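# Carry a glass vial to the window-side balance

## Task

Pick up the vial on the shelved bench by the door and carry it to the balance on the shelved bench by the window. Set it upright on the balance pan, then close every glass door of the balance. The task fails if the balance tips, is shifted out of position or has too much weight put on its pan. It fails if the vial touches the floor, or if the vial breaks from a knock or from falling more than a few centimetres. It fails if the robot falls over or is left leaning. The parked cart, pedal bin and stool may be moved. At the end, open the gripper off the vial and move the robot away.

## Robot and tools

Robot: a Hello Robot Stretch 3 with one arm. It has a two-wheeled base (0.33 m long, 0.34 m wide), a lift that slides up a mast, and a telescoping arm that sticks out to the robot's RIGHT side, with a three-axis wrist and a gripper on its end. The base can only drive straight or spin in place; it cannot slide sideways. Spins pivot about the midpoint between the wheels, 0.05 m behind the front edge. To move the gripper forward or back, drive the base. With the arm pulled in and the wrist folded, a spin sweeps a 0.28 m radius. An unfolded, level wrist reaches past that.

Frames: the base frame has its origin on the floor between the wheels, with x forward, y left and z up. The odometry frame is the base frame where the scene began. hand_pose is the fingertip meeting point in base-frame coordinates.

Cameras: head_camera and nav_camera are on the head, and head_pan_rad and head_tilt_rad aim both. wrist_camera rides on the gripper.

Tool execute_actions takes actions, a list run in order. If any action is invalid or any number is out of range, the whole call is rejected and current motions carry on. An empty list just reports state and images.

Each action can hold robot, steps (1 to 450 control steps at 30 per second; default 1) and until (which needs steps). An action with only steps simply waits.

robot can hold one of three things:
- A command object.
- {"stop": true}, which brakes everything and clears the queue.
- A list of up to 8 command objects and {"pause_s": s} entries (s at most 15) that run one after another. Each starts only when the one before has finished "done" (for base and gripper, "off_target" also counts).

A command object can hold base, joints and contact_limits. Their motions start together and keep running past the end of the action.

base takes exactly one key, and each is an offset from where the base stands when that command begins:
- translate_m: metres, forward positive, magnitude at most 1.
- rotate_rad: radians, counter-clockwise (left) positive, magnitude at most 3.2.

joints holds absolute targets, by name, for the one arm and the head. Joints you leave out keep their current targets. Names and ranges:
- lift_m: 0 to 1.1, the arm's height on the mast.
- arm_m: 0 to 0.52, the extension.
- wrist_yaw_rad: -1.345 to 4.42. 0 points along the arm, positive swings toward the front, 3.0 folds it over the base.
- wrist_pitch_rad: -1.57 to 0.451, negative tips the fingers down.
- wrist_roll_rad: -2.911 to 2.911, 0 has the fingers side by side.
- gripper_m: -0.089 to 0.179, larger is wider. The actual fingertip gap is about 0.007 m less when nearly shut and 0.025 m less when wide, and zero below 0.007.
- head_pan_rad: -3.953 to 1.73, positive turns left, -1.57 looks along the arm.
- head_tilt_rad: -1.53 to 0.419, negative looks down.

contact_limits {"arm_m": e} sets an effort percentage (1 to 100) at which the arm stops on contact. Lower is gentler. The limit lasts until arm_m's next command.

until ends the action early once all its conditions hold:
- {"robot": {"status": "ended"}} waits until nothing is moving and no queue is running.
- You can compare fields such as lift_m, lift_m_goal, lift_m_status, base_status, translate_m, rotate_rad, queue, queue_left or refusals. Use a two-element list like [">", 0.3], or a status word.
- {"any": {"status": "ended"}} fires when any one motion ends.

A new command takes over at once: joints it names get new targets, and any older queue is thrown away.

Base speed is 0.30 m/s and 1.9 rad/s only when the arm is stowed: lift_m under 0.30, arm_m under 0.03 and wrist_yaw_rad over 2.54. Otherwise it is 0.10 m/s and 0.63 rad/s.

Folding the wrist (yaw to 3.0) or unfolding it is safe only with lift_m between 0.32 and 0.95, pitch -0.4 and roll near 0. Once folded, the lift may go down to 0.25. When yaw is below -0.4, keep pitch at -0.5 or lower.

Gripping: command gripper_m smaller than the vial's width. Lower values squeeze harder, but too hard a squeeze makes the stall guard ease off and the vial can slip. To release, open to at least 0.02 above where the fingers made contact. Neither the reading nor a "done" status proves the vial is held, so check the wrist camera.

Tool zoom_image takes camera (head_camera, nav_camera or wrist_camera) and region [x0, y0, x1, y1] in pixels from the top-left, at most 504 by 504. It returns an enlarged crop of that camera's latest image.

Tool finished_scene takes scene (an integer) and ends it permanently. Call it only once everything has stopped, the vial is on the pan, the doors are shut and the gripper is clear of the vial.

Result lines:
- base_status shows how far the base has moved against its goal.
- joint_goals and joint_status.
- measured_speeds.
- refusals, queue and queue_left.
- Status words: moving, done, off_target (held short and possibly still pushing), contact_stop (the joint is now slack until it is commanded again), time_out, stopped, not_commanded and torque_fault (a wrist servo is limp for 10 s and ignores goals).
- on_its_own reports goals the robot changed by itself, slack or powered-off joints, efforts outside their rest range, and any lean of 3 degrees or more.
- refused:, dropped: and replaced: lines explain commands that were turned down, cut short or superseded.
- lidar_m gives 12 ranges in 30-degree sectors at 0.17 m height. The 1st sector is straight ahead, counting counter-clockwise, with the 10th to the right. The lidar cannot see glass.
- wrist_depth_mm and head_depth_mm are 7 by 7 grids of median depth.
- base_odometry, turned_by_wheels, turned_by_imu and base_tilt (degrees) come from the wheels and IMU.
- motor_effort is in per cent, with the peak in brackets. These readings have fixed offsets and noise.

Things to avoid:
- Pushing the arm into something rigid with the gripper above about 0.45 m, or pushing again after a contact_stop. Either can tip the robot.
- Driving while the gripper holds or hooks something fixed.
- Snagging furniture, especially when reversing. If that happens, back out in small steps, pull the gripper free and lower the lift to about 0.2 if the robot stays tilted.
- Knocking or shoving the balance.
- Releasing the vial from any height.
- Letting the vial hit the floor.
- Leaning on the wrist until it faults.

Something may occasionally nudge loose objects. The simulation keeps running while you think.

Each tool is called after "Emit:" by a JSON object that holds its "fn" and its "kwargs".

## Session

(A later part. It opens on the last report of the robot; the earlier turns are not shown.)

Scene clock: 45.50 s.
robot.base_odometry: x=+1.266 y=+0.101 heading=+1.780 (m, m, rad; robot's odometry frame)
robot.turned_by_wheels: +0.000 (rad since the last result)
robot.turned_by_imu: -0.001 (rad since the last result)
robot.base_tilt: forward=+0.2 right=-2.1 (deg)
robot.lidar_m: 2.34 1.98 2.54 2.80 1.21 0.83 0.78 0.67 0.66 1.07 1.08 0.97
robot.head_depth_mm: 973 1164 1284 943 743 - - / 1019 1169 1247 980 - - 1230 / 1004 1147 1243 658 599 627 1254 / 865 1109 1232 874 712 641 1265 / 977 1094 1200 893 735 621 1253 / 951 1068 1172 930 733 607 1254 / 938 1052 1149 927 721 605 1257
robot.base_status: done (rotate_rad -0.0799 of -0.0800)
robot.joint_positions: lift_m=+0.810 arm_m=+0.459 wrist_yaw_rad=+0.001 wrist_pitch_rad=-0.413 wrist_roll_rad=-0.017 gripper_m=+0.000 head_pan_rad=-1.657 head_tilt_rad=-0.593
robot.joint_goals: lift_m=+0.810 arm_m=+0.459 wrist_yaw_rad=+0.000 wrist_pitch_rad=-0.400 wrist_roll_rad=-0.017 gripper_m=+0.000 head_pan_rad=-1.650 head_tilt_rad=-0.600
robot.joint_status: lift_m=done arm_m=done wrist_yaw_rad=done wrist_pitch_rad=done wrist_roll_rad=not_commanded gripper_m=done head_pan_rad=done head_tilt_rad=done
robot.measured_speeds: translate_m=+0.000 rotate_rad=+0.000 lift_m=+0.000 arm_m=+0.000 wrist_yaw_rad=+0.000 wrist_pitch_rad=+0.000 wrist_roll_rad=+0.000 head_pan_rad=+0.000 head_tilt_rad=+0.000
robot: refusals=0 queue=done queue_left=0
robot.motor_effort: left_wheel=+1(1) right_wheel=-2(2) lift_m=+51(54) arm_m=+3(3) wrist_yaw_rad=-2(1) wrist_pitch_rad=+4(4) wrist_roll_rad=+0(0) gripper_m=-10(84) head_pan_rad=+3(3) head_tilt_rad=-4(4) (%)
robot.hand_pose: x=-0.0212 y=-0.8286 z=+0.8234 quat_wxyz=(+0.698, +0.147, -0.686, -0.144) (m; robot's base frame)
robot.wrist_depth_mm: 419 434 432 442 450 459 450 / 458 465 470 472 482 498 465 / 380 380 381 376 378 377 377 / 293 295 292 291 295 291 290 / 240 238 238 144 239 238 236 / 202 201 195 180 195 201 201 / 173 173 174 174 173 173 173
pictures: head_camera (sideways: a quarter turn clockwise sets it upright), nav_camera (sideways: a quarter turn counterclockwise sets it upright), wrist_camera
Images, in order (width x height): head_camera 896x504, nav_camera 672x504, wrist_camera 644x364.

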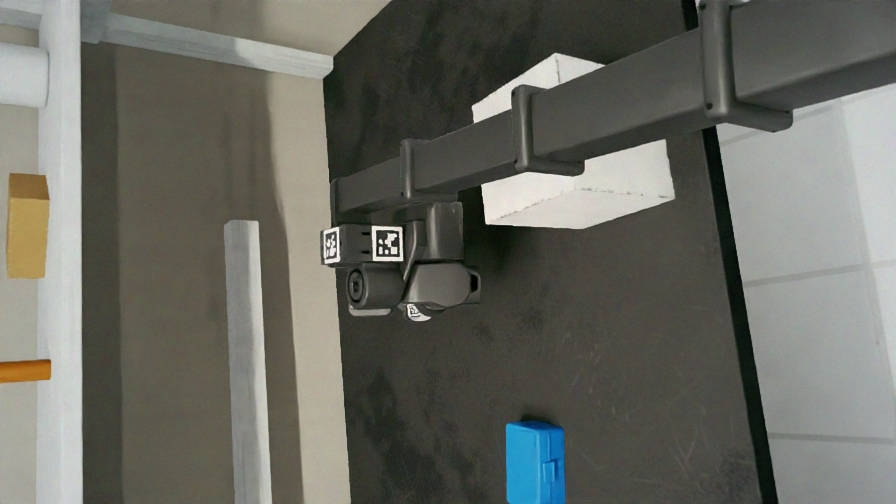

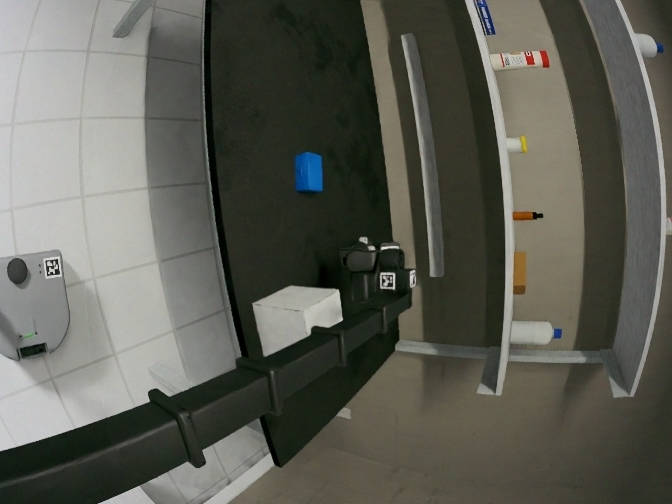

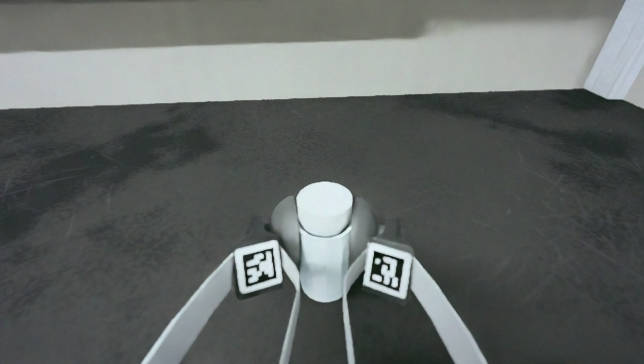

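Emit:
{"fn": "execute_actions", "kwargs": {"actions": [{"robot":[{"joints":{"gripper_m":-0.015,"lift_m":0.93}},{"joints":{"arm_m":0}},{"joints":{"wrist_yaw_rad":2.8},"base":{"rotate_rad":1.89}},{"joints":{"lift_m":0.29,"head_pan_rad":-1.25,"head_tilt_rad":-0.4},"base":{"translate_m":0.9}},{"base":{"translate_m":1}},{"base":{"translate_m":1}},{"base":{"rotate_rad":-0.22},"joints":{"lift_m":0.9}}],"steps":450},{"steps":450,"until":{"robot":{"status":"ended"}}},{"steps":450,"until":{"robot":{"status":"ended"}}}]}}

Scene clock: 82.70 s.
robot.base_odometry: x=-1.239 y=-1.360 heading=-2.833 (m, m, rad; robot's odometry frame)
robot.turned_by_wheels: +1.670 (rad since the last result)
robot.turned_by_imu: +1.660 (rad since the last result)
robot.base_tilt: forward=+0.3 right=-2.2 (deg)
robot.lidar_m: 0.75 0.78 0.78 0.75 0.77 1.06 1.13 3.98 2.68 0.52 0.91 0.78
robot.head_depth_mm: 2529 2667 1857 1029 680 607 1435 / 2567 2752 1664 961 598 604 666 / 2598 2828 1487 719 598 634 1419 / 1885 2014 1478 676 621 1322 1377 / 1606 1680 737 683 644 1632 1417 / 1237 1379 650 678 669 1586 1402 / 784 1183 1203 942 699 1415 1343
robot.base_status: done (rotate_rad -0.2199 of -0.2200)
robot.joint_positions: lift_m=+0.900 arm_m=+0.003 wrist_yaw_rad=+2.798 wrist_pitch_rad=-0.415 wrist_roll_rad=-0.017 gripper_m=-0.014 head_pan_rad=-1.257 head_tilt_rad=-0.408
robot.joint_goals: lift_m=+0.900 arm_m=+0.000 wrist_yaw_rad=+2.800 wrist_pitch_rad=-0.400 wrist_roll_rad=-0.017 gripper_m=-0.015 head_pan_rad=-1.250 head_tilt_rad=-0.400
robot.joint_status: lift_m=done arm_m=done wrist_yaw_rad=done wrist_pitch_rad=done wrist_roll_rad=not_commanded gripper_m=done head_pan_rad=done head_tilt_rad=done
robot.measured_speeds: translate_m=+0.000 rotate_rad=+0.000 lift_m=+0.000 arm_m=+0.000 wrist_yaw_rad=+0.000 wrist_pitch_rad=+0.000 wrist_roll_rad=+0.000 head_pan_rad=+0.000 head_tilt_rad=+0.000
robot: refusals=0 queue=done queue_left=0
robot.motor_effort: left_wheel=+1(7) right_wheel=-2(8) lift_m=+51(54) arm_m=-3(4) wrist_yaw_rad=+2(3) wrist_pitch_rad=+4(5) wrist_roll_rad=+0(0) gripper_m=-15(73) head_pan_rad=+3(27) head_tilt_rad=+4(24) (%)
robot.hand_pose: x=+0.0545 y=+0.0639 z=+0.9130 quat_wxyz=(+0.262, +0.701, +0.028, +0.663) (m; robot's base frame)
robot.wrist_depth_mm: 579 627 679 735 812 790 617 / - 670 730 804 933 823 631 / - 743 808 918 - 877 638 / - 839 897 - - 884 654 / 833 931 - 144 - 923 695 / 897 - - - - 958 716 / - - - - - 939 734
pictures: head_camera (sideways: a quarter turn clockwise sets it upright), nav_camera (sideways: a quarter turn counterclockwise sets it upright), wrist_camera
Images, in order (width x height): head_camera 896x504, nav_camera 672x504, wrist_camera 644x364.

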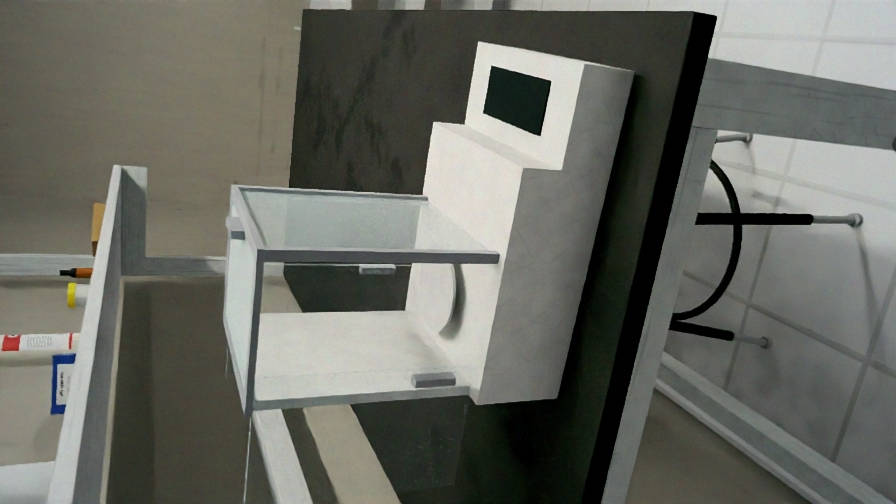

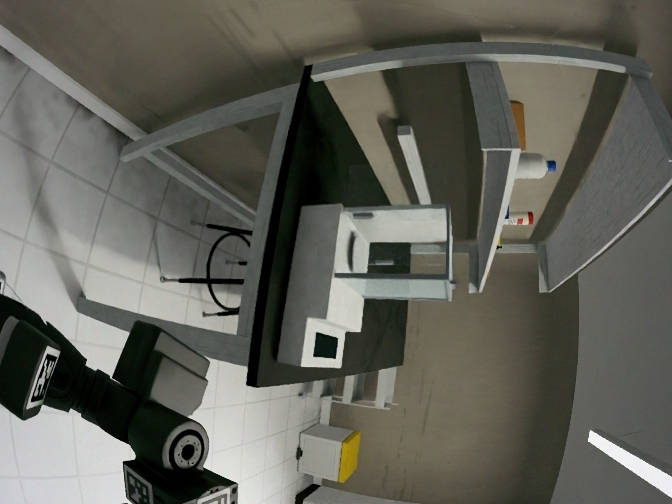

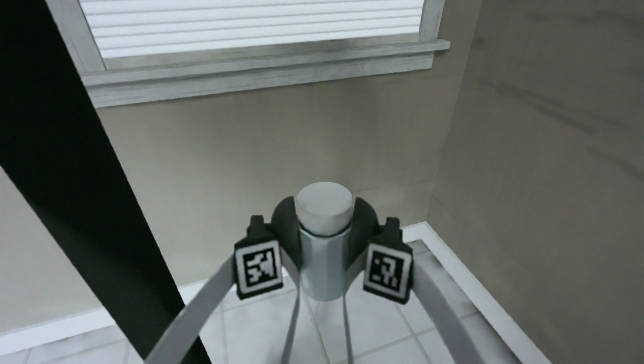

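Emit:
{"fn": "execute_actions", "kwargs": {"actions": [{"robot":[{"joints":{"wrist_yaw_rad":0,"head_pan_rad":-1.57},"base":{"translate_m":0.26}},{"joints":{"lift_m":1.09,"arm_m":0.08}}],"steps":450,"until":{"robot":{"status":"ended"}}}]}}

Scene clock: 92.33 s.
robot.base_odometry: x=-1.487 y=-1.439 heading=-2.833 (m, m, rad; robot's odometry frame)
robot.turned_by_wheels: +0.000 (rad since the last result)
robot.turned_by_imu: -0.003 (rad since the last result)
robot.base_tilt: forward=+0.4 right=-2.0 (deg)
robot.lidar_m: 0.50 0.52 0.70 0.75 0.77 1.06 1.39 3.62 0.56 0.95 0.65 0.51
robot.head_depth_mm: 2573 - - - 601 627 707 / 2628 2741 - - - 1111 1428 / 2577 2732 - - - 1578 1423 / 2636 2806 1486 721 598 629 1381 / 2583 2777 1251 712 613 630 1424 / 1690 1926 1608 941 668 1370 1409 / 663 1535 1400 938 667 1408 1334
robot.base_status: done (translate_m +0.2600 of +0.2600)
robot.joint_positions: lift_m=+1.090 arm_m=+0.080 wrist_yaw_rad=+0.002 wrist_pitch_rad=-0.415 wrist_roll_rad=-0.017 gripper_m=-0.014 head_pan_rad=-1.563 head_tilt_rad=-0.408
robot.joint_goals: lift_m=+1.090 arm_m=+0.080 wrist_yaw_rad=+0.000 wrist_pitch_rad=-0.400 wrist_roll_rad=-0.017 gripper_m=-0.015 head_pan_rad=-1.570 head_tilt_rad=-0.400
robot.joint_status: lift_m=done arm_m=done wrist_yaw_rad=done wrist_pitch_rad=done wrist_roll_rad=not_commanded gripper_m=done head_pan_rad=done head_tilt_rad=done
robot.measured_speeds: translate_m=+0.000 rotate_rad=+0.000 lift_m=+0.000 arm_m=+0.000 wrist_yaw_rad=+0.000 wrist_pitch_rad=+0.000 wrist_roll_rad=+0.000 head_pan_rad=+0.000 head_tilt_rad=+0.000
robot: refusals=0 queue=done queue_left=0
robot.motor_effort: left_wheel=+1(6) right_wheel=-2(3) lift_m=+51(52) arm_m=+2(2) wrist_yaw_rad=-2(1) wrist_pitch_rad=+5(5) wrist_roll_rad=+0(0) gripper_m=-15(14) head_pan_rad=-2(24) head_tilt_rad=+5(4) (%)
robot.hand_pose: x=-0.0211 y=-0.4494 z=+1.1030 quat_wxyz=(+0.698, +0.148, -0.686, -0.144) (m; robot's base frame)
robot.wrist_depth_mm: 547 797 300 - - - - / 559 804 351 923 - - - / 574 657 364 442 473 - - / 523 507 379 344 345 - - / 414 413 397 144 301 333 - / 349 351 336 249 329 334 - / 419 707 386 323 318 319 -
pictures: head_camera (sideways: a quarter turn clockwise sets it upright), nav_camera (sideways: a quarter turn counterclockwise sets it upright), wrist_camera
Images, in order (width x height): head_camera 896x504, nav_camera 672x504, wrist_camera 644x364.

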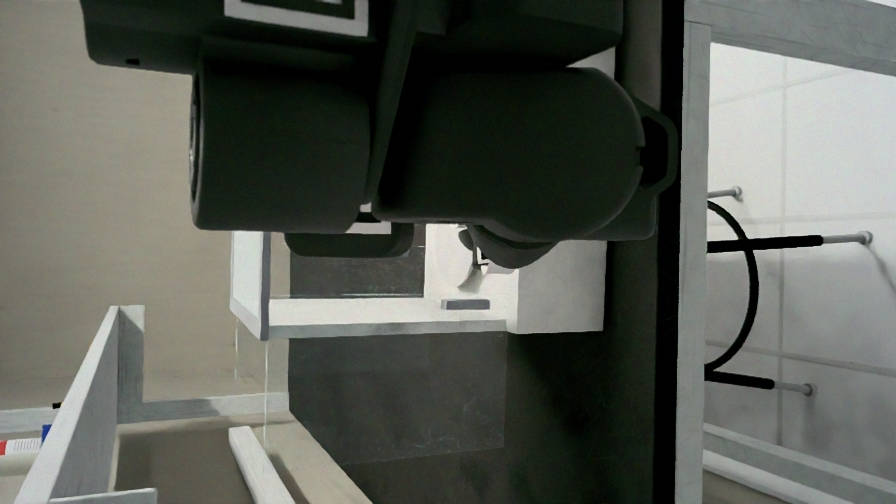

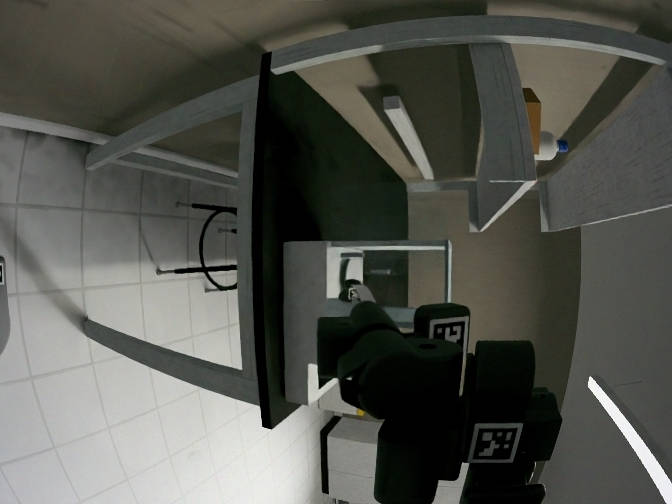

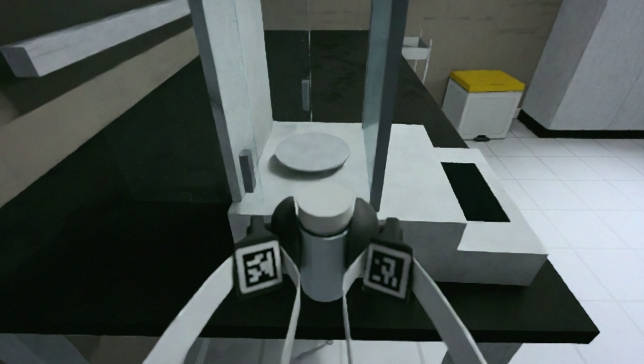

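Emit:
{"fn": "execute_actions", "kwargs": {"actions": [{"robot":[{"base":{"translate_m":0.007}},{"joints":{"arm_m":0.21},"contact_limits":{"arm_m":12}}],"steps":450,"until":{"robot":{"status":"ended"}}}]}}

Emit:
{"fn": "execute_actions", "kwargs": {"actions": [{"robot":[{"joints":{"arm_m":0.28},"contact_limits":{"arm_m":10}},{"joints":{"lift_m":1.075}}],"steps":450,"until":{"robot":{"status":"ended"}}}]}}

Scene clock: 99.00 s.
robot.base_odometry: x=-1.493 y=-1.441 heading=-2.833 (m, m, rad; robot's odometry frame)
robot.turned_by_wheels: +0.000 (rad since the last result)
robot.turned_by_imu: -0.002 (rad since the last result)
robot.base_tilt: forward=+0.2 right=-2.1 (deg)
robot.lidar_m: 0.49 0.51 0.69 0.75 0.78 1.06 1.40 3.61 0.57 0.95 0.64 0.51
robot.head_depth_mm: 2564 - - 771 602 625 718 / 2599 - - 680 597 626 1430 / 2591 2762 - 606 600 625 1417 / 2611 2804 1471 640 596 625 1377 / 2602 2823 677 717 612 628 1414 / 1701 1909 1609 942 672 1379 1412 / 656 1522 1387 947 667 1401 1321
robot.base_status: done (translate_m +0.0070 of +0.0070)
robot.joint_positions: lift_m=+1.090 arm_m=+0.210 wrist_yaw_rad=+0.002 wrist_pitch_rad=-0.415 wrist_roll_rad=-0.017 gripper_m=-0.014 head_pan_rad=-1.563 head_tilt_rad=-0.408
robot.joint_goals: lift_m=+1.090 arm_m=+0.210 wrist_yaw_rad=+0.000 wrist_pitch_rad=-0.400 wrist_roll_rad=-0.017 gripper_m=-0.015 head_pan_rad=-1.570 head_tilt_rad=-0.400
robot.joint_status: lift_m=done arm_m=done wrist_yaw_rad=done wrist_pitch_rad=done wrist_roll_rad=not_commanded gripper_m=done head_pan_rad=done head_tilt_rad=done
robot.measured_speeds: translate_m=+0.000 rotate_rad=+0.000 lift_m=+0.000 arm_m=+0.000 wrist_yaw_rad=+0.000 wrist_pitch_rad=+0.000 wrist_roll_rad=+0.000 head_pan_rad=+0.000 head_tilt_rad=+0.000
robot: refusals=0 queue=done queue_left=0
robot.motor_effort: left_wheel=+1(5) right_wheel=-2(5) lift_m=+51(51) arm_m=+2(2) wrist_yaw_rad=-2(2) wrist_pitch_rad=+5(5) wrist_roll_rad=+0(0) gripper_m=-15(14) head_pan_rad=-2(3) head_tilt_rad=+5(5) (%)
robot.contact_limits: arm_m 12 (drawing in: default 18, maximum 29; extending or still: default 24, maximum 40)
robot.hand_pose: x=-0.0212 y=-0.5794 z=+1.1030 quat_wxyz=(+0.698, +0.148, -0.686, -0.144) (m; robot's base frame)
robot.wrist_depth_mm: 512 129 233 - - 100 - / 538 129 236 950 - - - / 577 140 242 660 650 - - / 512 164 244 345 331 - - / 417 394 220 144 262 317 - / 345 348 221 197 222 251 - / 303 303 204 205 199 209 243
pictures: head_camera (sideways: a quarter turn clockwise sets it upright), nav_camera (sideways: a quarter turn counterclockwise sets it upright), wrist_camera
Images, in order (width x height): head_camera 896x504, nav_camera 672x504, wrist_camera 644x364.

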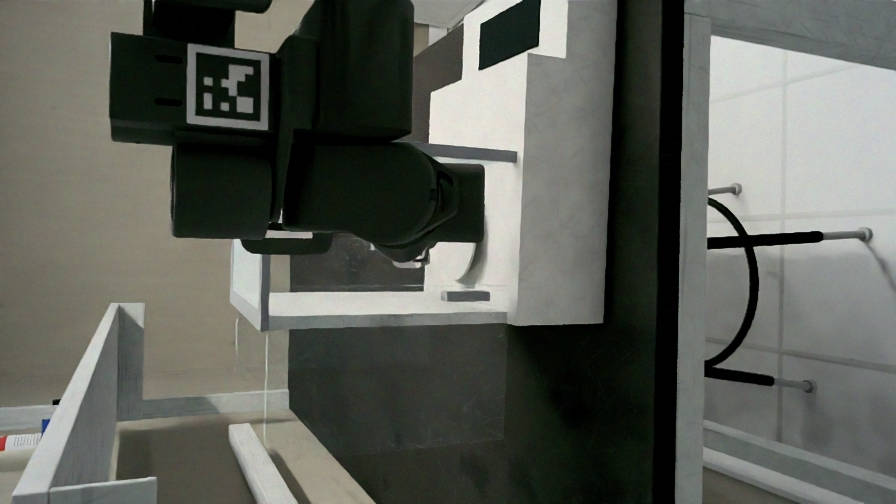

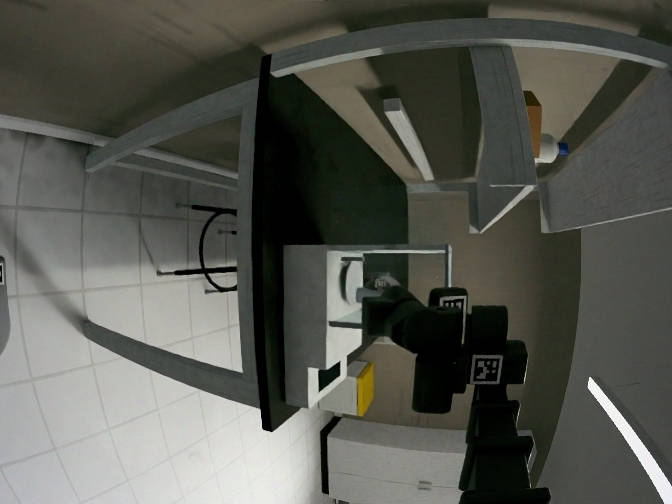

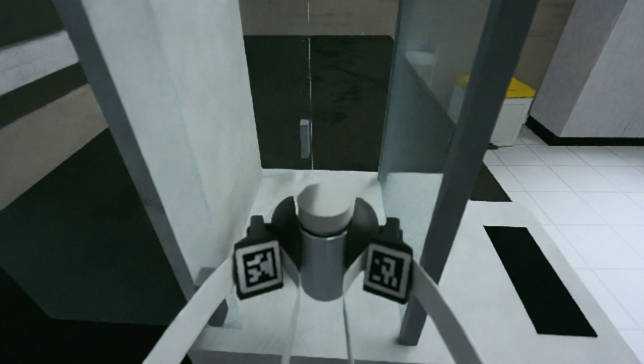

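Scene clock: 101.30 s.
robot.base_odometry: x=-1.493 y=-1.441 heading=-2.833 (m, m, rad; robot's odometry frame)
robot.turned_by_wheels: +0.000 (rad since the last result)
robot.turned_by_imu: -0.001 (rad since the last result)
robot.base_tilt: forward=+0.3 right=-2.2 (deg)
robot.lidar_m: 0.49 0.51 0.69 0.75 0.78 1.06 1.40 3.62 0.57 0.96 0.64 0.51
robot.head_depth_mm: 2584 2769 2983 1023 603 624 720 / 2597 - - 724 596 627 1422 / 2635 2752 - 625 598 626 1423 / 2610 2775 1475 642 597 629 1389 / 2585 2823 676 715 614 627 1412 / 1674 1905 1616 939 668 1377 1421 / 657 1529 1360 938 667 1407 1314
robot.base_status: done (translate_m +0.0070 of +0.0070)
robot.joint_positions: lift_m=+1.075 arm_m=+0.280 wrist_yaw_rad=+0.002 wrist_pitch_rad=-0.415 wrist_roll_rad=-0.017 gripper_m=-0.014 head_pan_rad=-1.563 head_tilt_rad=-0.408
robot.joint_goals: lift_m=+1.075 arm_m=+0.280 wrist_yaw_rad=+0.000 wrist_pitch_rad=-0.400 wrist_roll_rad=-0.017 gripper_m=-0.015 head_pan_rad=-1.570 head_tilt_rad=-0.400
robot.joint_status: lift_m=done arm_m=done wrist_yaw_rad=done wrist_pitch_rad=done wrist_roll_rad=not_commanded gripper_m=done head_pan_rad=done head_tilt_rad=done
robot.measured_speeds: translate_m=+0.000 rotate_rad=+0.000 lift_m=+0.000 arm_m=+0.000 wrist_yaw_rad=+0.000 wrist_pitch_rad=+0.000 wrist_roll_rad=+0.000 head_pan_rad=+0.000 head_tilt_rad=+0.000
robot: refusals=0 queue=done queue_left=0
robot.motor_effort: left_wheel=+1(1) right_wheel=-2(2) lift_m=+28(51) arm_m=+2(5) wrist_yaw_rad=-2(1) wrist_pitch_rad=+5(5) wrist_roll_rad=+0(0) gripper_m=-15(15) head_pan_rad=-3(3) head_tilt_rad=+5(5) (%)
robot.contact_limits: arm_m 10 (drawing in: default 18, maximum 29; extending or still: default 24, maximum 40)
robot.hand_pose: x=-0.0212 y=-0.6494 z=+1.0887 quat_wxyz=(+0.698, +0.148, -0.686, -0.144) (m; robot's base frame)
robot.wrist_depth_mm: 96 124 - - - - - / 97 124 746 880 858 - - / 97 126 234 632 615 - - / 98 128 234 475 482 530 - / 99 128 211 145 260 290 - / 100 129 192 182 213 225 56 / 102 122 185 181 190 189 61
pictures: head_camera (sideways: a quarter turn clockwise sets it upright), nav_camera (sideways: a quarter turn counterclockwise sets it upright), wrist_camera
Images, in order (width x height): head_camera 896x504, nav_camera 672x504, wrist_camera 644x364.

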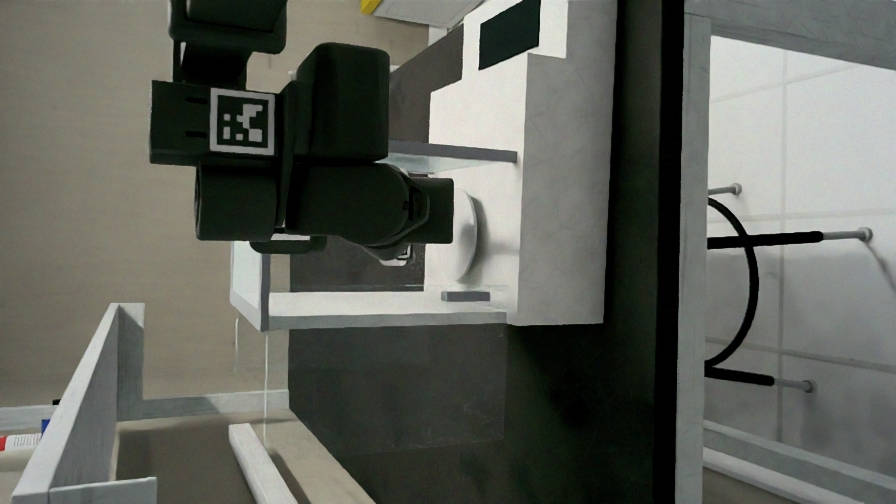

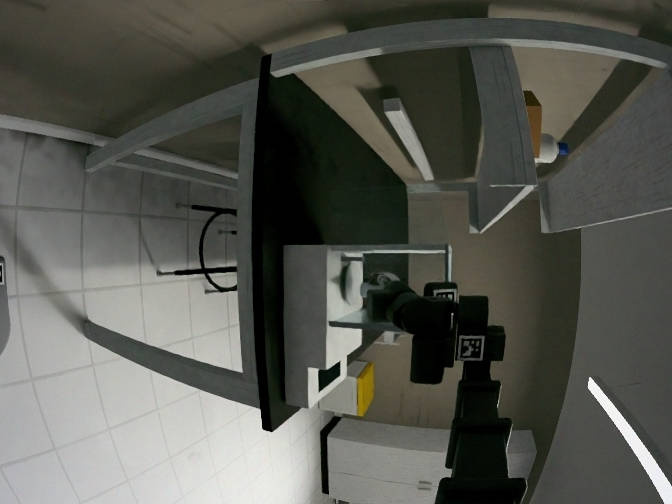

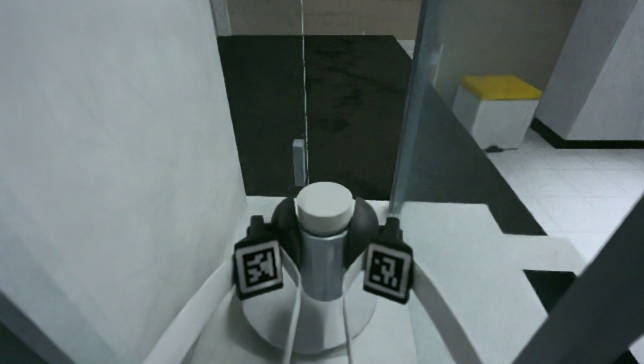

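Emit:
{"fn": "execute_actions", "kwargs": {"actions": [{"robot":[{"joints":{"arm_m":0.292,"lift_m":1.061},"contact_limits":{"arm_m":10}}],"steps":450,"until":{"robot":{"status":"ended"}}}]}}

Scene clock: 102.97 s.
robot.base_odometry: x=-1.493 y=-1.441 heading=-2.833 (m, m, rad; robot's odometry frame)
robot.turned_by_wheels: +0.000 (rad since the last result)
robot.turned_by_imu: +0.000 (rad since the last result)
robot.base_tilt: forward=+0.2 right=-2.0 (deg)
robot.lidar_m: 0.49 0.51 0.69 0.75 0.78 1.06 1.39 3.61 0.57 0.96 0.64 0.51
robot.head_depth_mm: 2584 2727 3093 997 601 626 717 / 2590 2713 - 698 596 626 1428 / 2602 2760 - 640 598 626 1418 / 2594 2854 1357 644 597 628 1380 / 2578 2773 678 717 613 628 1415 / 1669 1893 1620 943 669 1379 1406 / 656 1524 1368 941 669 1408 1324
robot.base_status: done (translate_m +0.0070 of +0.0070)
robot.joint_positions: lift_m=+1.061 arm_m=+0.292 wrist_yaw_rad=+0.002 wrist_pitch_rad=-0.415 wrist_roll_rad=-0.017 gripper_m=-0.014 head_pan_rad=-1.563 head_tilt_rad=-0.408
robot.joint_goals: lift_m=+1.061 arm_m=+0.292 wrist_yaw_rad=+0.000 wrist_pitch_rad=-0.400 wrist_roll_rad=-0.017 gripper_m=-0.015 head_pan_rad=-1.570 head_tilt_rad=-0.400
robot.joint_status: lift_m=done arm_m=done wrist_yaw_rad=done wrist_pitch_rad=done wrist_roll_rad=not_commanded gripper_m=done head_pan_rad=done head_tilt_rad=done
robot.measured_speeds: translate_m=+0.000 rotate_rad=+0.000 lift_m=+0.000 arm_m=+0.000 wrist_yaw_rad=+0.000 wrist_pitch_rad=+0.000 wrist_roll_rad=+0.000 head_pan_rad=+0.000 head_tilt_rad=+0.000
robot: refusals=0 queue=done queue_left=0
robot.motor_effort: left_wheel=+1(1) right_wheel=-2(2) lift_m=+28(28) arm_m=+3(4) wrist_yaw_rad=-2(1) wrist_pitch_rad=+5(5) wrist_roll_rad=+0(0) gripper_m=-15(14) head_pan_rad=-2(2) head_tilt_rad=+5(5) (%)
robot.contact_limits: arm_m 10 (drawing in: default 18, maximum 29; extending or still: default 24, maximum 40)
robot.hand_pose: x=-0.0212 y=-0.6614 z=+1.0747 quat_wxyz=(+0.698, +0.148, -0.686, -0.144) (m; robot's base frame)
robot.wrist_depth_mm: 96 123 - - - - - / 96 124 768 836 828 - - / 97 125 541 593 588 - - / 97 126 233 460 439 475 - / 98 127 209 145 240 249 - / 99 128 178 174 197 202 244 / 99 121 171 162 173 176 180
pictures: head_camera (sideways: a quarter turn clockwise sets it upright), nav_camera (sideways: a quarter turn counterclockwise sets it upright), wrist_camera
Images, in order (width x height): head_camera 896x504, nav_camera 672x504, wrist_camera 644x364.

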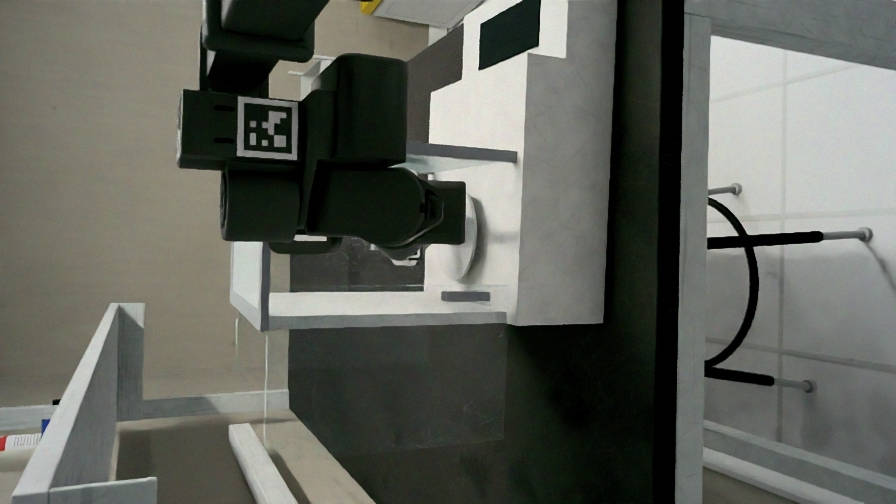

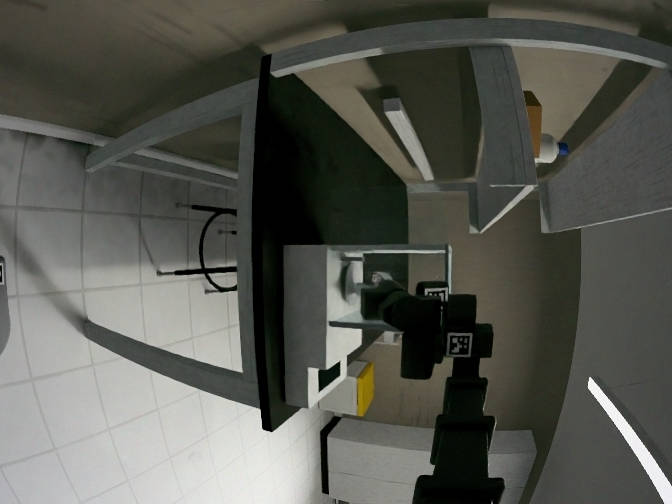

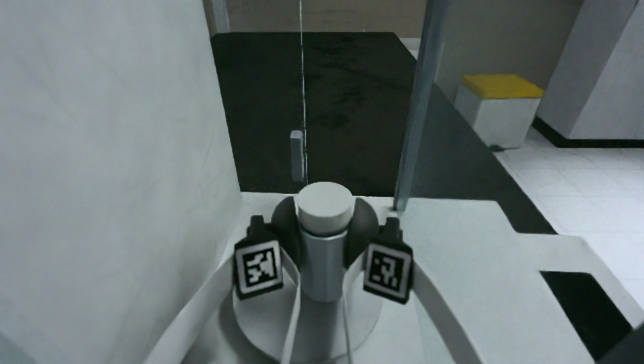

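Emit:
{"fn": "execute_actions", "kwargs": {"actions": [{"robot":[{"joints":{"lift_m":1.056}},{"joints":{"gripper_m":0.056}},{"joints":{"arm_m":0.24},"contact_limits":{"arm_m":10}}],"steps":450,"until":{"robot":{"status":"ended"}}}]}}

Emit:
{"fn": "execute_actions", "kwargs": {"actions": [{"robot":[{"joints":{"gripper_m":0.03}},{"joints":{"arm_m":0.08}},{"base":{"translate_m":0.25},"joints":{"wrist_pitch_rad":0,"lift_m":0.97,"gripper_m":0,"head_pan_rad":-1.8}},{"joints":{"arm_m":0.185},"contact_limits":{"arm_m":10}}],"steps":450,"until":{"robot":{"status":"ended"}}}]}}

Scene clock: 108.50 s.
robot.base_odometry: x=-1.493 y=-1.441 heading=-2.833 (m, m, rad; robot's odometry frame)
robot.turned_by_wheels: +0.000 (rad since the last result)
robot.turned_by_imu: -0.001 (rad since the last result)
robot.base_tilt: forward=+0.5 right=-2.2 (deg)
robot.lidar_m: 0.49 0.51 0.70 0.75 0.78 1.06 1.39 3.60 0.57 0.95 0.64 0.51
robot.head_depth_mm: 2602 2792 3033 773 603 625 718 / 2598 2742 - 643 594 625 1422 / 2594 2729 - - 599 626 1419 / 2600 2821 1421 694 597 626 1377 / 2602 2796 677 716 614 627 1412 / 1690 1898 1602 949 667 1379 1415 / 658 1520 1378 941 666 1396 1321
robot.base_status: done (translate_m +0.0070 of +0.0070)
robot.joint_positions: lift_m=+1.056 arm_m=+0.240 wrist_yaw_rad=+0.002 wrist_pitch_rad=-0.415 wrist_roll_rad=-0.017 gripper_m=+0.056 head_pan_rad=-1.563 head_tilt_rad=-0.408
robot.joint_goals: lift_m=+1.056 arm_m=+0.240 wrist_yaw_rad=+0.000 wrist_pitch_rad=-0.400 wrist_roll_rad=-0.017 gripper_m=+0.056 head_pan_rad=-1.570 head_tilt_rad=-0.400
robot.joint_status: lift_m=done arm_m=done wrist_yaw_rad=done wrist_pitch_rad=done wrist_roll_rad=not_commanded gripper_m=done head_pan_rad=done head_tilt_rad=done
robot.measured_speeds: translate_m=+0.000 rotate_rad=+0.000 lift_m=+0.000 arm_m=+0.000 wrist_yaw_rad=+0.000 wrist_pitch_rad=+0.000 wrist_roll_rad=+0.000 head_pan_rad=+0.000 head_tilt_rad=+0.000
robot: refusals=0 queue=done queue_left=0
robot.motor_effort: left_wheel=+1(1) right_wheel=-2(2) lift_m=+28(30) arm_m=-3(4) wrist_yaw_rad=-2(2) wrist_pitch_rad=+4(5) wrist_roll_rad=+0(0) gripper_m=+0(79) head_pan_rad=-2(2) head_tilt_rad=+4(4) (%)
robot.contact_limits: arm_m 10 (drawing in: default 18, maximum 29; extending or still: default 24, maximum 40)
robot.hand_pose: x=-0.0212 y=-0.6101 z=+1.0697 quat_wxyz=(+0.698, +0.148, -0.686, -0.144) (m; robot's base frame)
robot.wrist_depth_mm: 98 126 230 - - - 64 / 99 127 232 830 831 - - / 102 129 237 595 584 522 - / 414 130 241 241 286 92 - / 371 131 195 208 242 109 - / 312 165 186 194 189 191 239 / 270 269 169 170 162 170 201
pictures: head_camera (sideways: a quarter turn clockwise sets it upright), nav_camera (sideways: a quarter turn counterclockwise sets it upright), wrist_camera
Images, in order (width x height): head_camera 896x504, nav_camera 672x504, wrist_camera 644x364.

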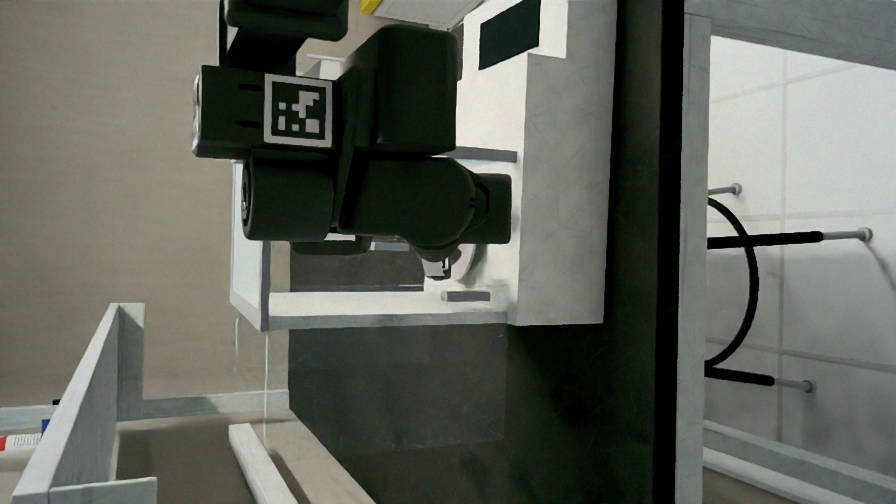

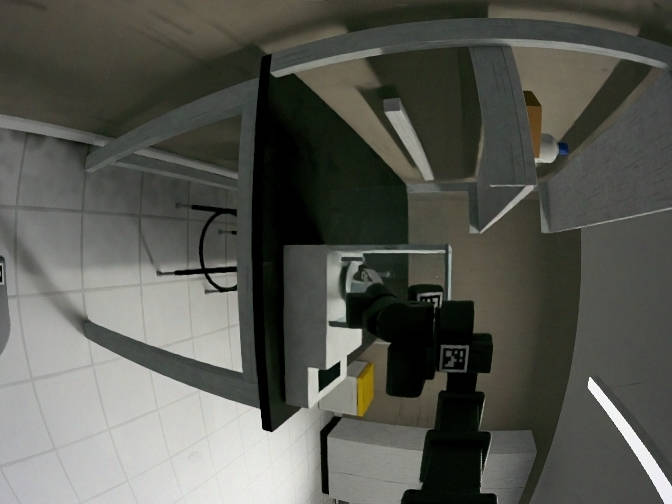

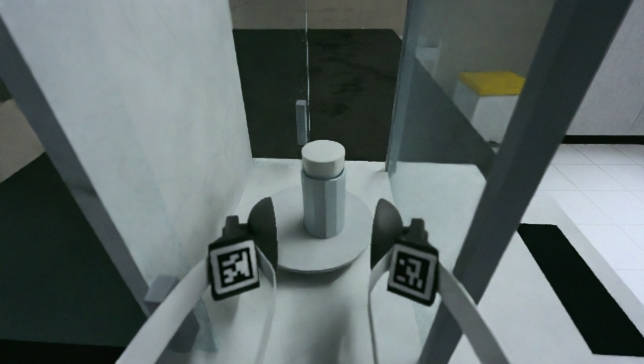

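Scene clock: 116.83 s.
robot.base_odometry: x=-1.731 y=-1.517 heading=-2.833 (m, m, rad; robot's odometry frame)
robot.turned_by_wheels: +0.000 (rad since the last result)
robot.turned_by_imu: -0.003 (rad since the last result)
robot.base_tilt: forward=+0.2 right=-2.1 (deg)
robot.lidar_m: 0.24 0.25 0.34 0.75 0.78 1.05 1.64 3.66 0.70 0.54 0.35 0.25
robot.head_depth_mm: 2859 3063 3173 682 - - - / 2801 3027 3164 721 - 1650 1429 / 2759 2889 632 - - 1642 1429 / 2675 2891 1485 - - 1582 1379 / 420 2829 1621 - - 1590 1402 / 411 2732 1607 1150 643 1360 1411 / 401 1804 1594 943 665 592 1314
robot.base_status: done (translate_m +0.2500 of +0.2500)
robot.joint_positions: lift_m=+0.970 arm_m=+0.185 wrist_yaw_rad=+0.001 wrist_pitch_rad=-0.023 wrist_roll_rad=-0.017 gripper_m=+0.000 head_pan_rad=-1.793 head_tilt_rad=-0.408
robot.joint_goals: lift_m=+0.970 arm_m=+0.185 wrist_yaw_rad=+0.000 wrist_pitch_rad=+0.000 wrist_roll_rad=-0.017 gripper_m=+0.000 head_pan_rad=-1.800 head_tilt_rad=-0.400
robot.joint_status: lift_m=done arm_m=done wrist_yaw_rad=done wrist_pitch_rad=done wrist_roll_rad=not_commanded gripper_m=done head_pan_rad=done head_tilt_rad=done
robot.measured_speeds: translate_m=+0.000 rotate_rad=+0.000 lift_m=+0.000 arm_m=+0.000 wrist_yaw_rad=+0.000 wrist_pitch_rad=+0.000 wrist_roll_rad=+0.000 head_pan_rad=+0.000 head_tilt_rad=+0.000
robot: refusals=0 queue=done queue_left=0
robot.motor_effort: left_wheel=+1(6) right_wheel=-2(2) lift_m=+28(27) arm_m=+3(6) wrist_yaw_rad=-2(2) wrist_pitch_rad=+7(7) wrist_roll_rad=+0(0) gripper_m=-2(82) head_pan_rad=-3(17) head_tilt_rad=+4(4) (%)
robot.contact_limits: arm_m 10 (drawing in: default 18, maximum 29; extending or still: default 24, maximum 40)
robot.hand_pose: x=-0.0211 y=-0.5853 z=+1.0791 quat_wxyz=(+0.713, +0.009, -0.701, -0.008) (m; robot's base frame)
robot.wrist_depth_mm: 310 439 747 832 - - 184 / 309 436 835 - - 288 184 / 312 397 759 - - 288 184 / 312 409 758 957 925 284 183 / 313 449 558 - 557 283 181 / 314 392 392 375 403 282 180 / 303 306 307 306 310 277 180
pictures: head_camera (sideways: a quarter turn clockwise sets it upright), nav_camera (sideways: a quarter turn counterclockwise sets it upright), wrist_camera
Images, in order (width x height): head_camera 896x504, nav_camera 672x504, wrist_camera 644x364.

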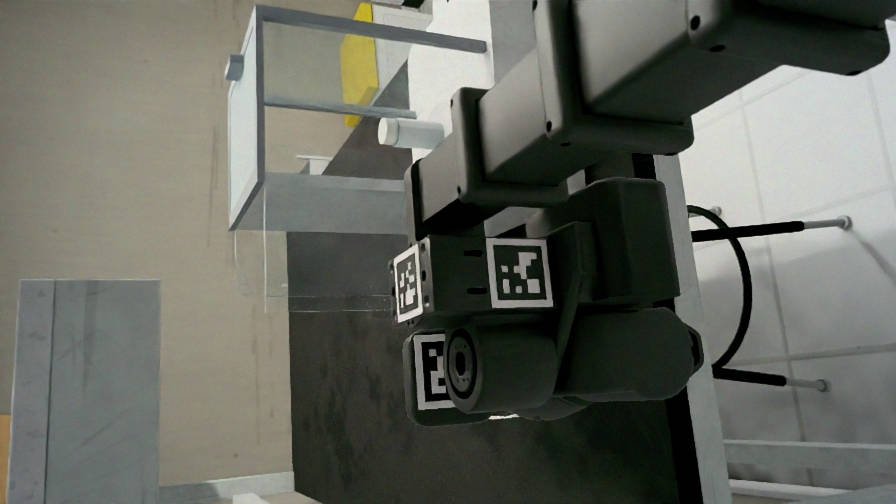

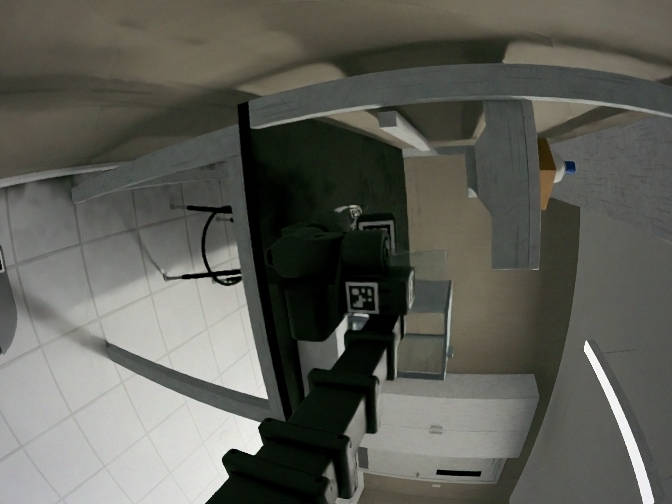

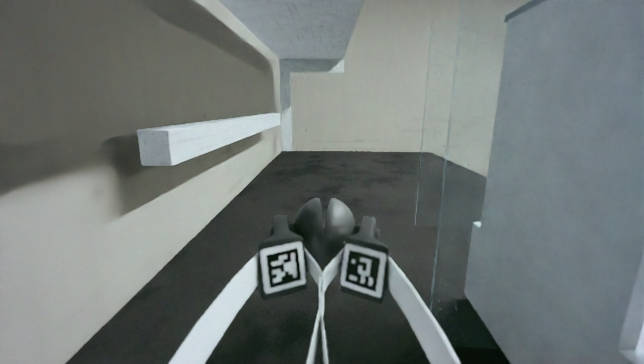

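Emit:
{"fn": "execute_actions", "kwargs": {"actions": [{"robot":[{"base":{"translate_m":-0.02}},{"base":{"translate_m":-0.1}}],"steps":450,"until":{"robot":{"status":"ended"}}}]}}

Scene clock: 121.07 s.
robot.base_odometry: x=-1.617 y=-1.481 heading=-2.833 (m, m, rad; robot's odometry frame)
robot.turned_by_wheels: +0.000 (rad since the last result)
robot.turned_by_imu: +0.000 (rad since the last result)
robot.base_tilt: forward=+0.3 right=-2.1 (deg)
robot.lidar_m: 0.36 0.38 0.51 0.75 0.77 1.06 1.52 3.62 0.63 0.95 0.52 0.38
robot.head_depth_mm: 2830 3079 3262 3031 - - - / 2824 3039 3213 2883 - 1662 1384 / 2755 2896 1259 - - 1644 1425 / 2678 2900 1476 - - 1650 1418 / 2639 2798 1239 - - 1443 1421 / 2588 2754 1609 1149 642 1264 1415 / 995 2713 1599 940 666 591 1387
robot.base_status: done (translate_m -0.1000 of -0.1000)
robot.joint_positions: lift_m=+0.970 arm_m=+0.185 wrist_yaw_rad=+0.003 wrist_pitch_rad=-0.023 wrist_roll_rad=-0.017 gripper_m=+0.000 head_pan_rad=-1.793 head_tilt_rad=-0.408
robot.joint_goals: lift_m=+0.970 arm_m=+0.185 wrist_yaw_rad=+0.000 wrist_pitch_rad=+0.000 wrist_roll_rad=-0.017 gripper_m=+0.000 head_pan_rad=-1.800 head_tilt_rad=-0.400
robot.joint_status: lift_m=done arm_m=done wrist_yaw_rad=done wrist_pitch_rad=done wrist_roll_rad=not_commanded gripper_m=done head_pan_rad=done head_tilt_rad=done
robot.measured_speeds: translate_m=+0.000 rotate_rad=+0.000 lift_m=+0.000 arm_m=+0.000 wrist_yaw_rad=+0.000 wrist_pitch_rad=+0.000 wrist_roll_rad=+0.000 head_pan_rad=+0.000 head_tilt_rad=+0.000
robot: refusals=0 queue=done queue_left=0
robot.motor_effort: left_wheel=+2(3) right_wheel=-3(10) lift_m=+28(28) arm_m=+3(2) wrist_yaw_rad=-2(3) wrist_pitch_rad=+7(7) wrist_roll_rad=+0(0) gripper_m=-2(2) head_pan_rad=-2(2) head_tilt_rad=+5(4) (%)
robot.contact_limits: arm_m 10 (drawing in: default 18, maximum 29; extending or still: default 24, maximum 40)
robot.hand_pose: x=-0.0207 y=-0.5853 z=+1.0791 quat_wxyz=(+0.713, +0.009, -0.701, -0.007) (m; robot's base frame)
robot.wrist_depth_mm: 439 614 850 - 180 - - / 432 617 - - 178 - - / 394 544 - - 222 - - / 426 633 932 956 218 - - / 440 552 550 - 212 243 - / 395 393 395 373 213 214 225 / 306 304 308 308 183 175 175
pictures: head_camera (sideways: a quarter turn clockwise sets it upright), nav_camera (sideways: a quarter turn counterclockwise sets it upright), wrist_camera
Images, in order (width x height): head_camera 896x504, nav_camera 672x504, wrist_camera 644x364.

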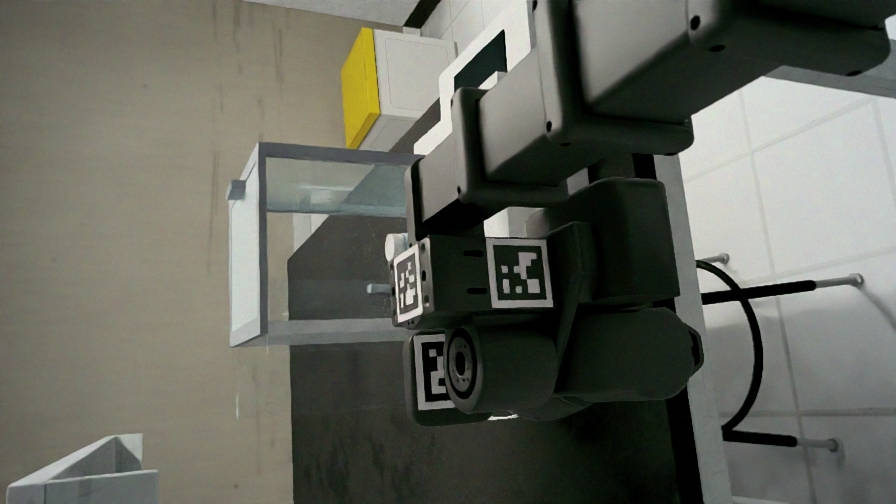

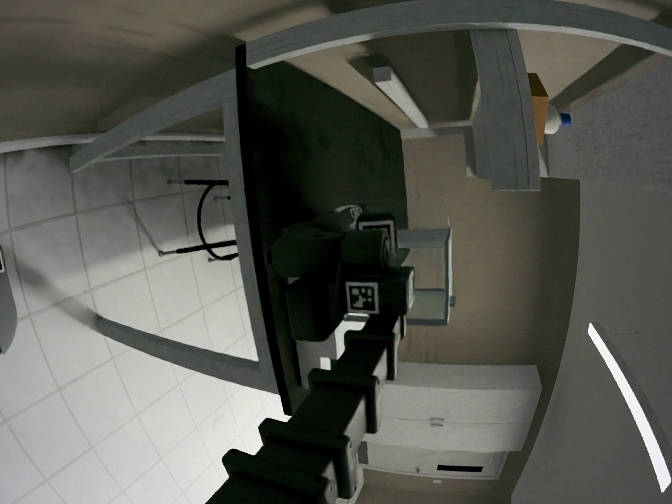

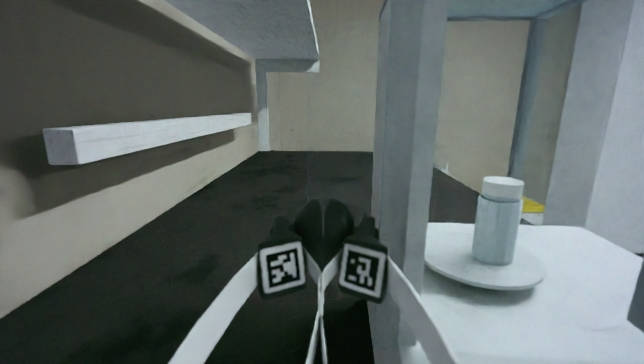

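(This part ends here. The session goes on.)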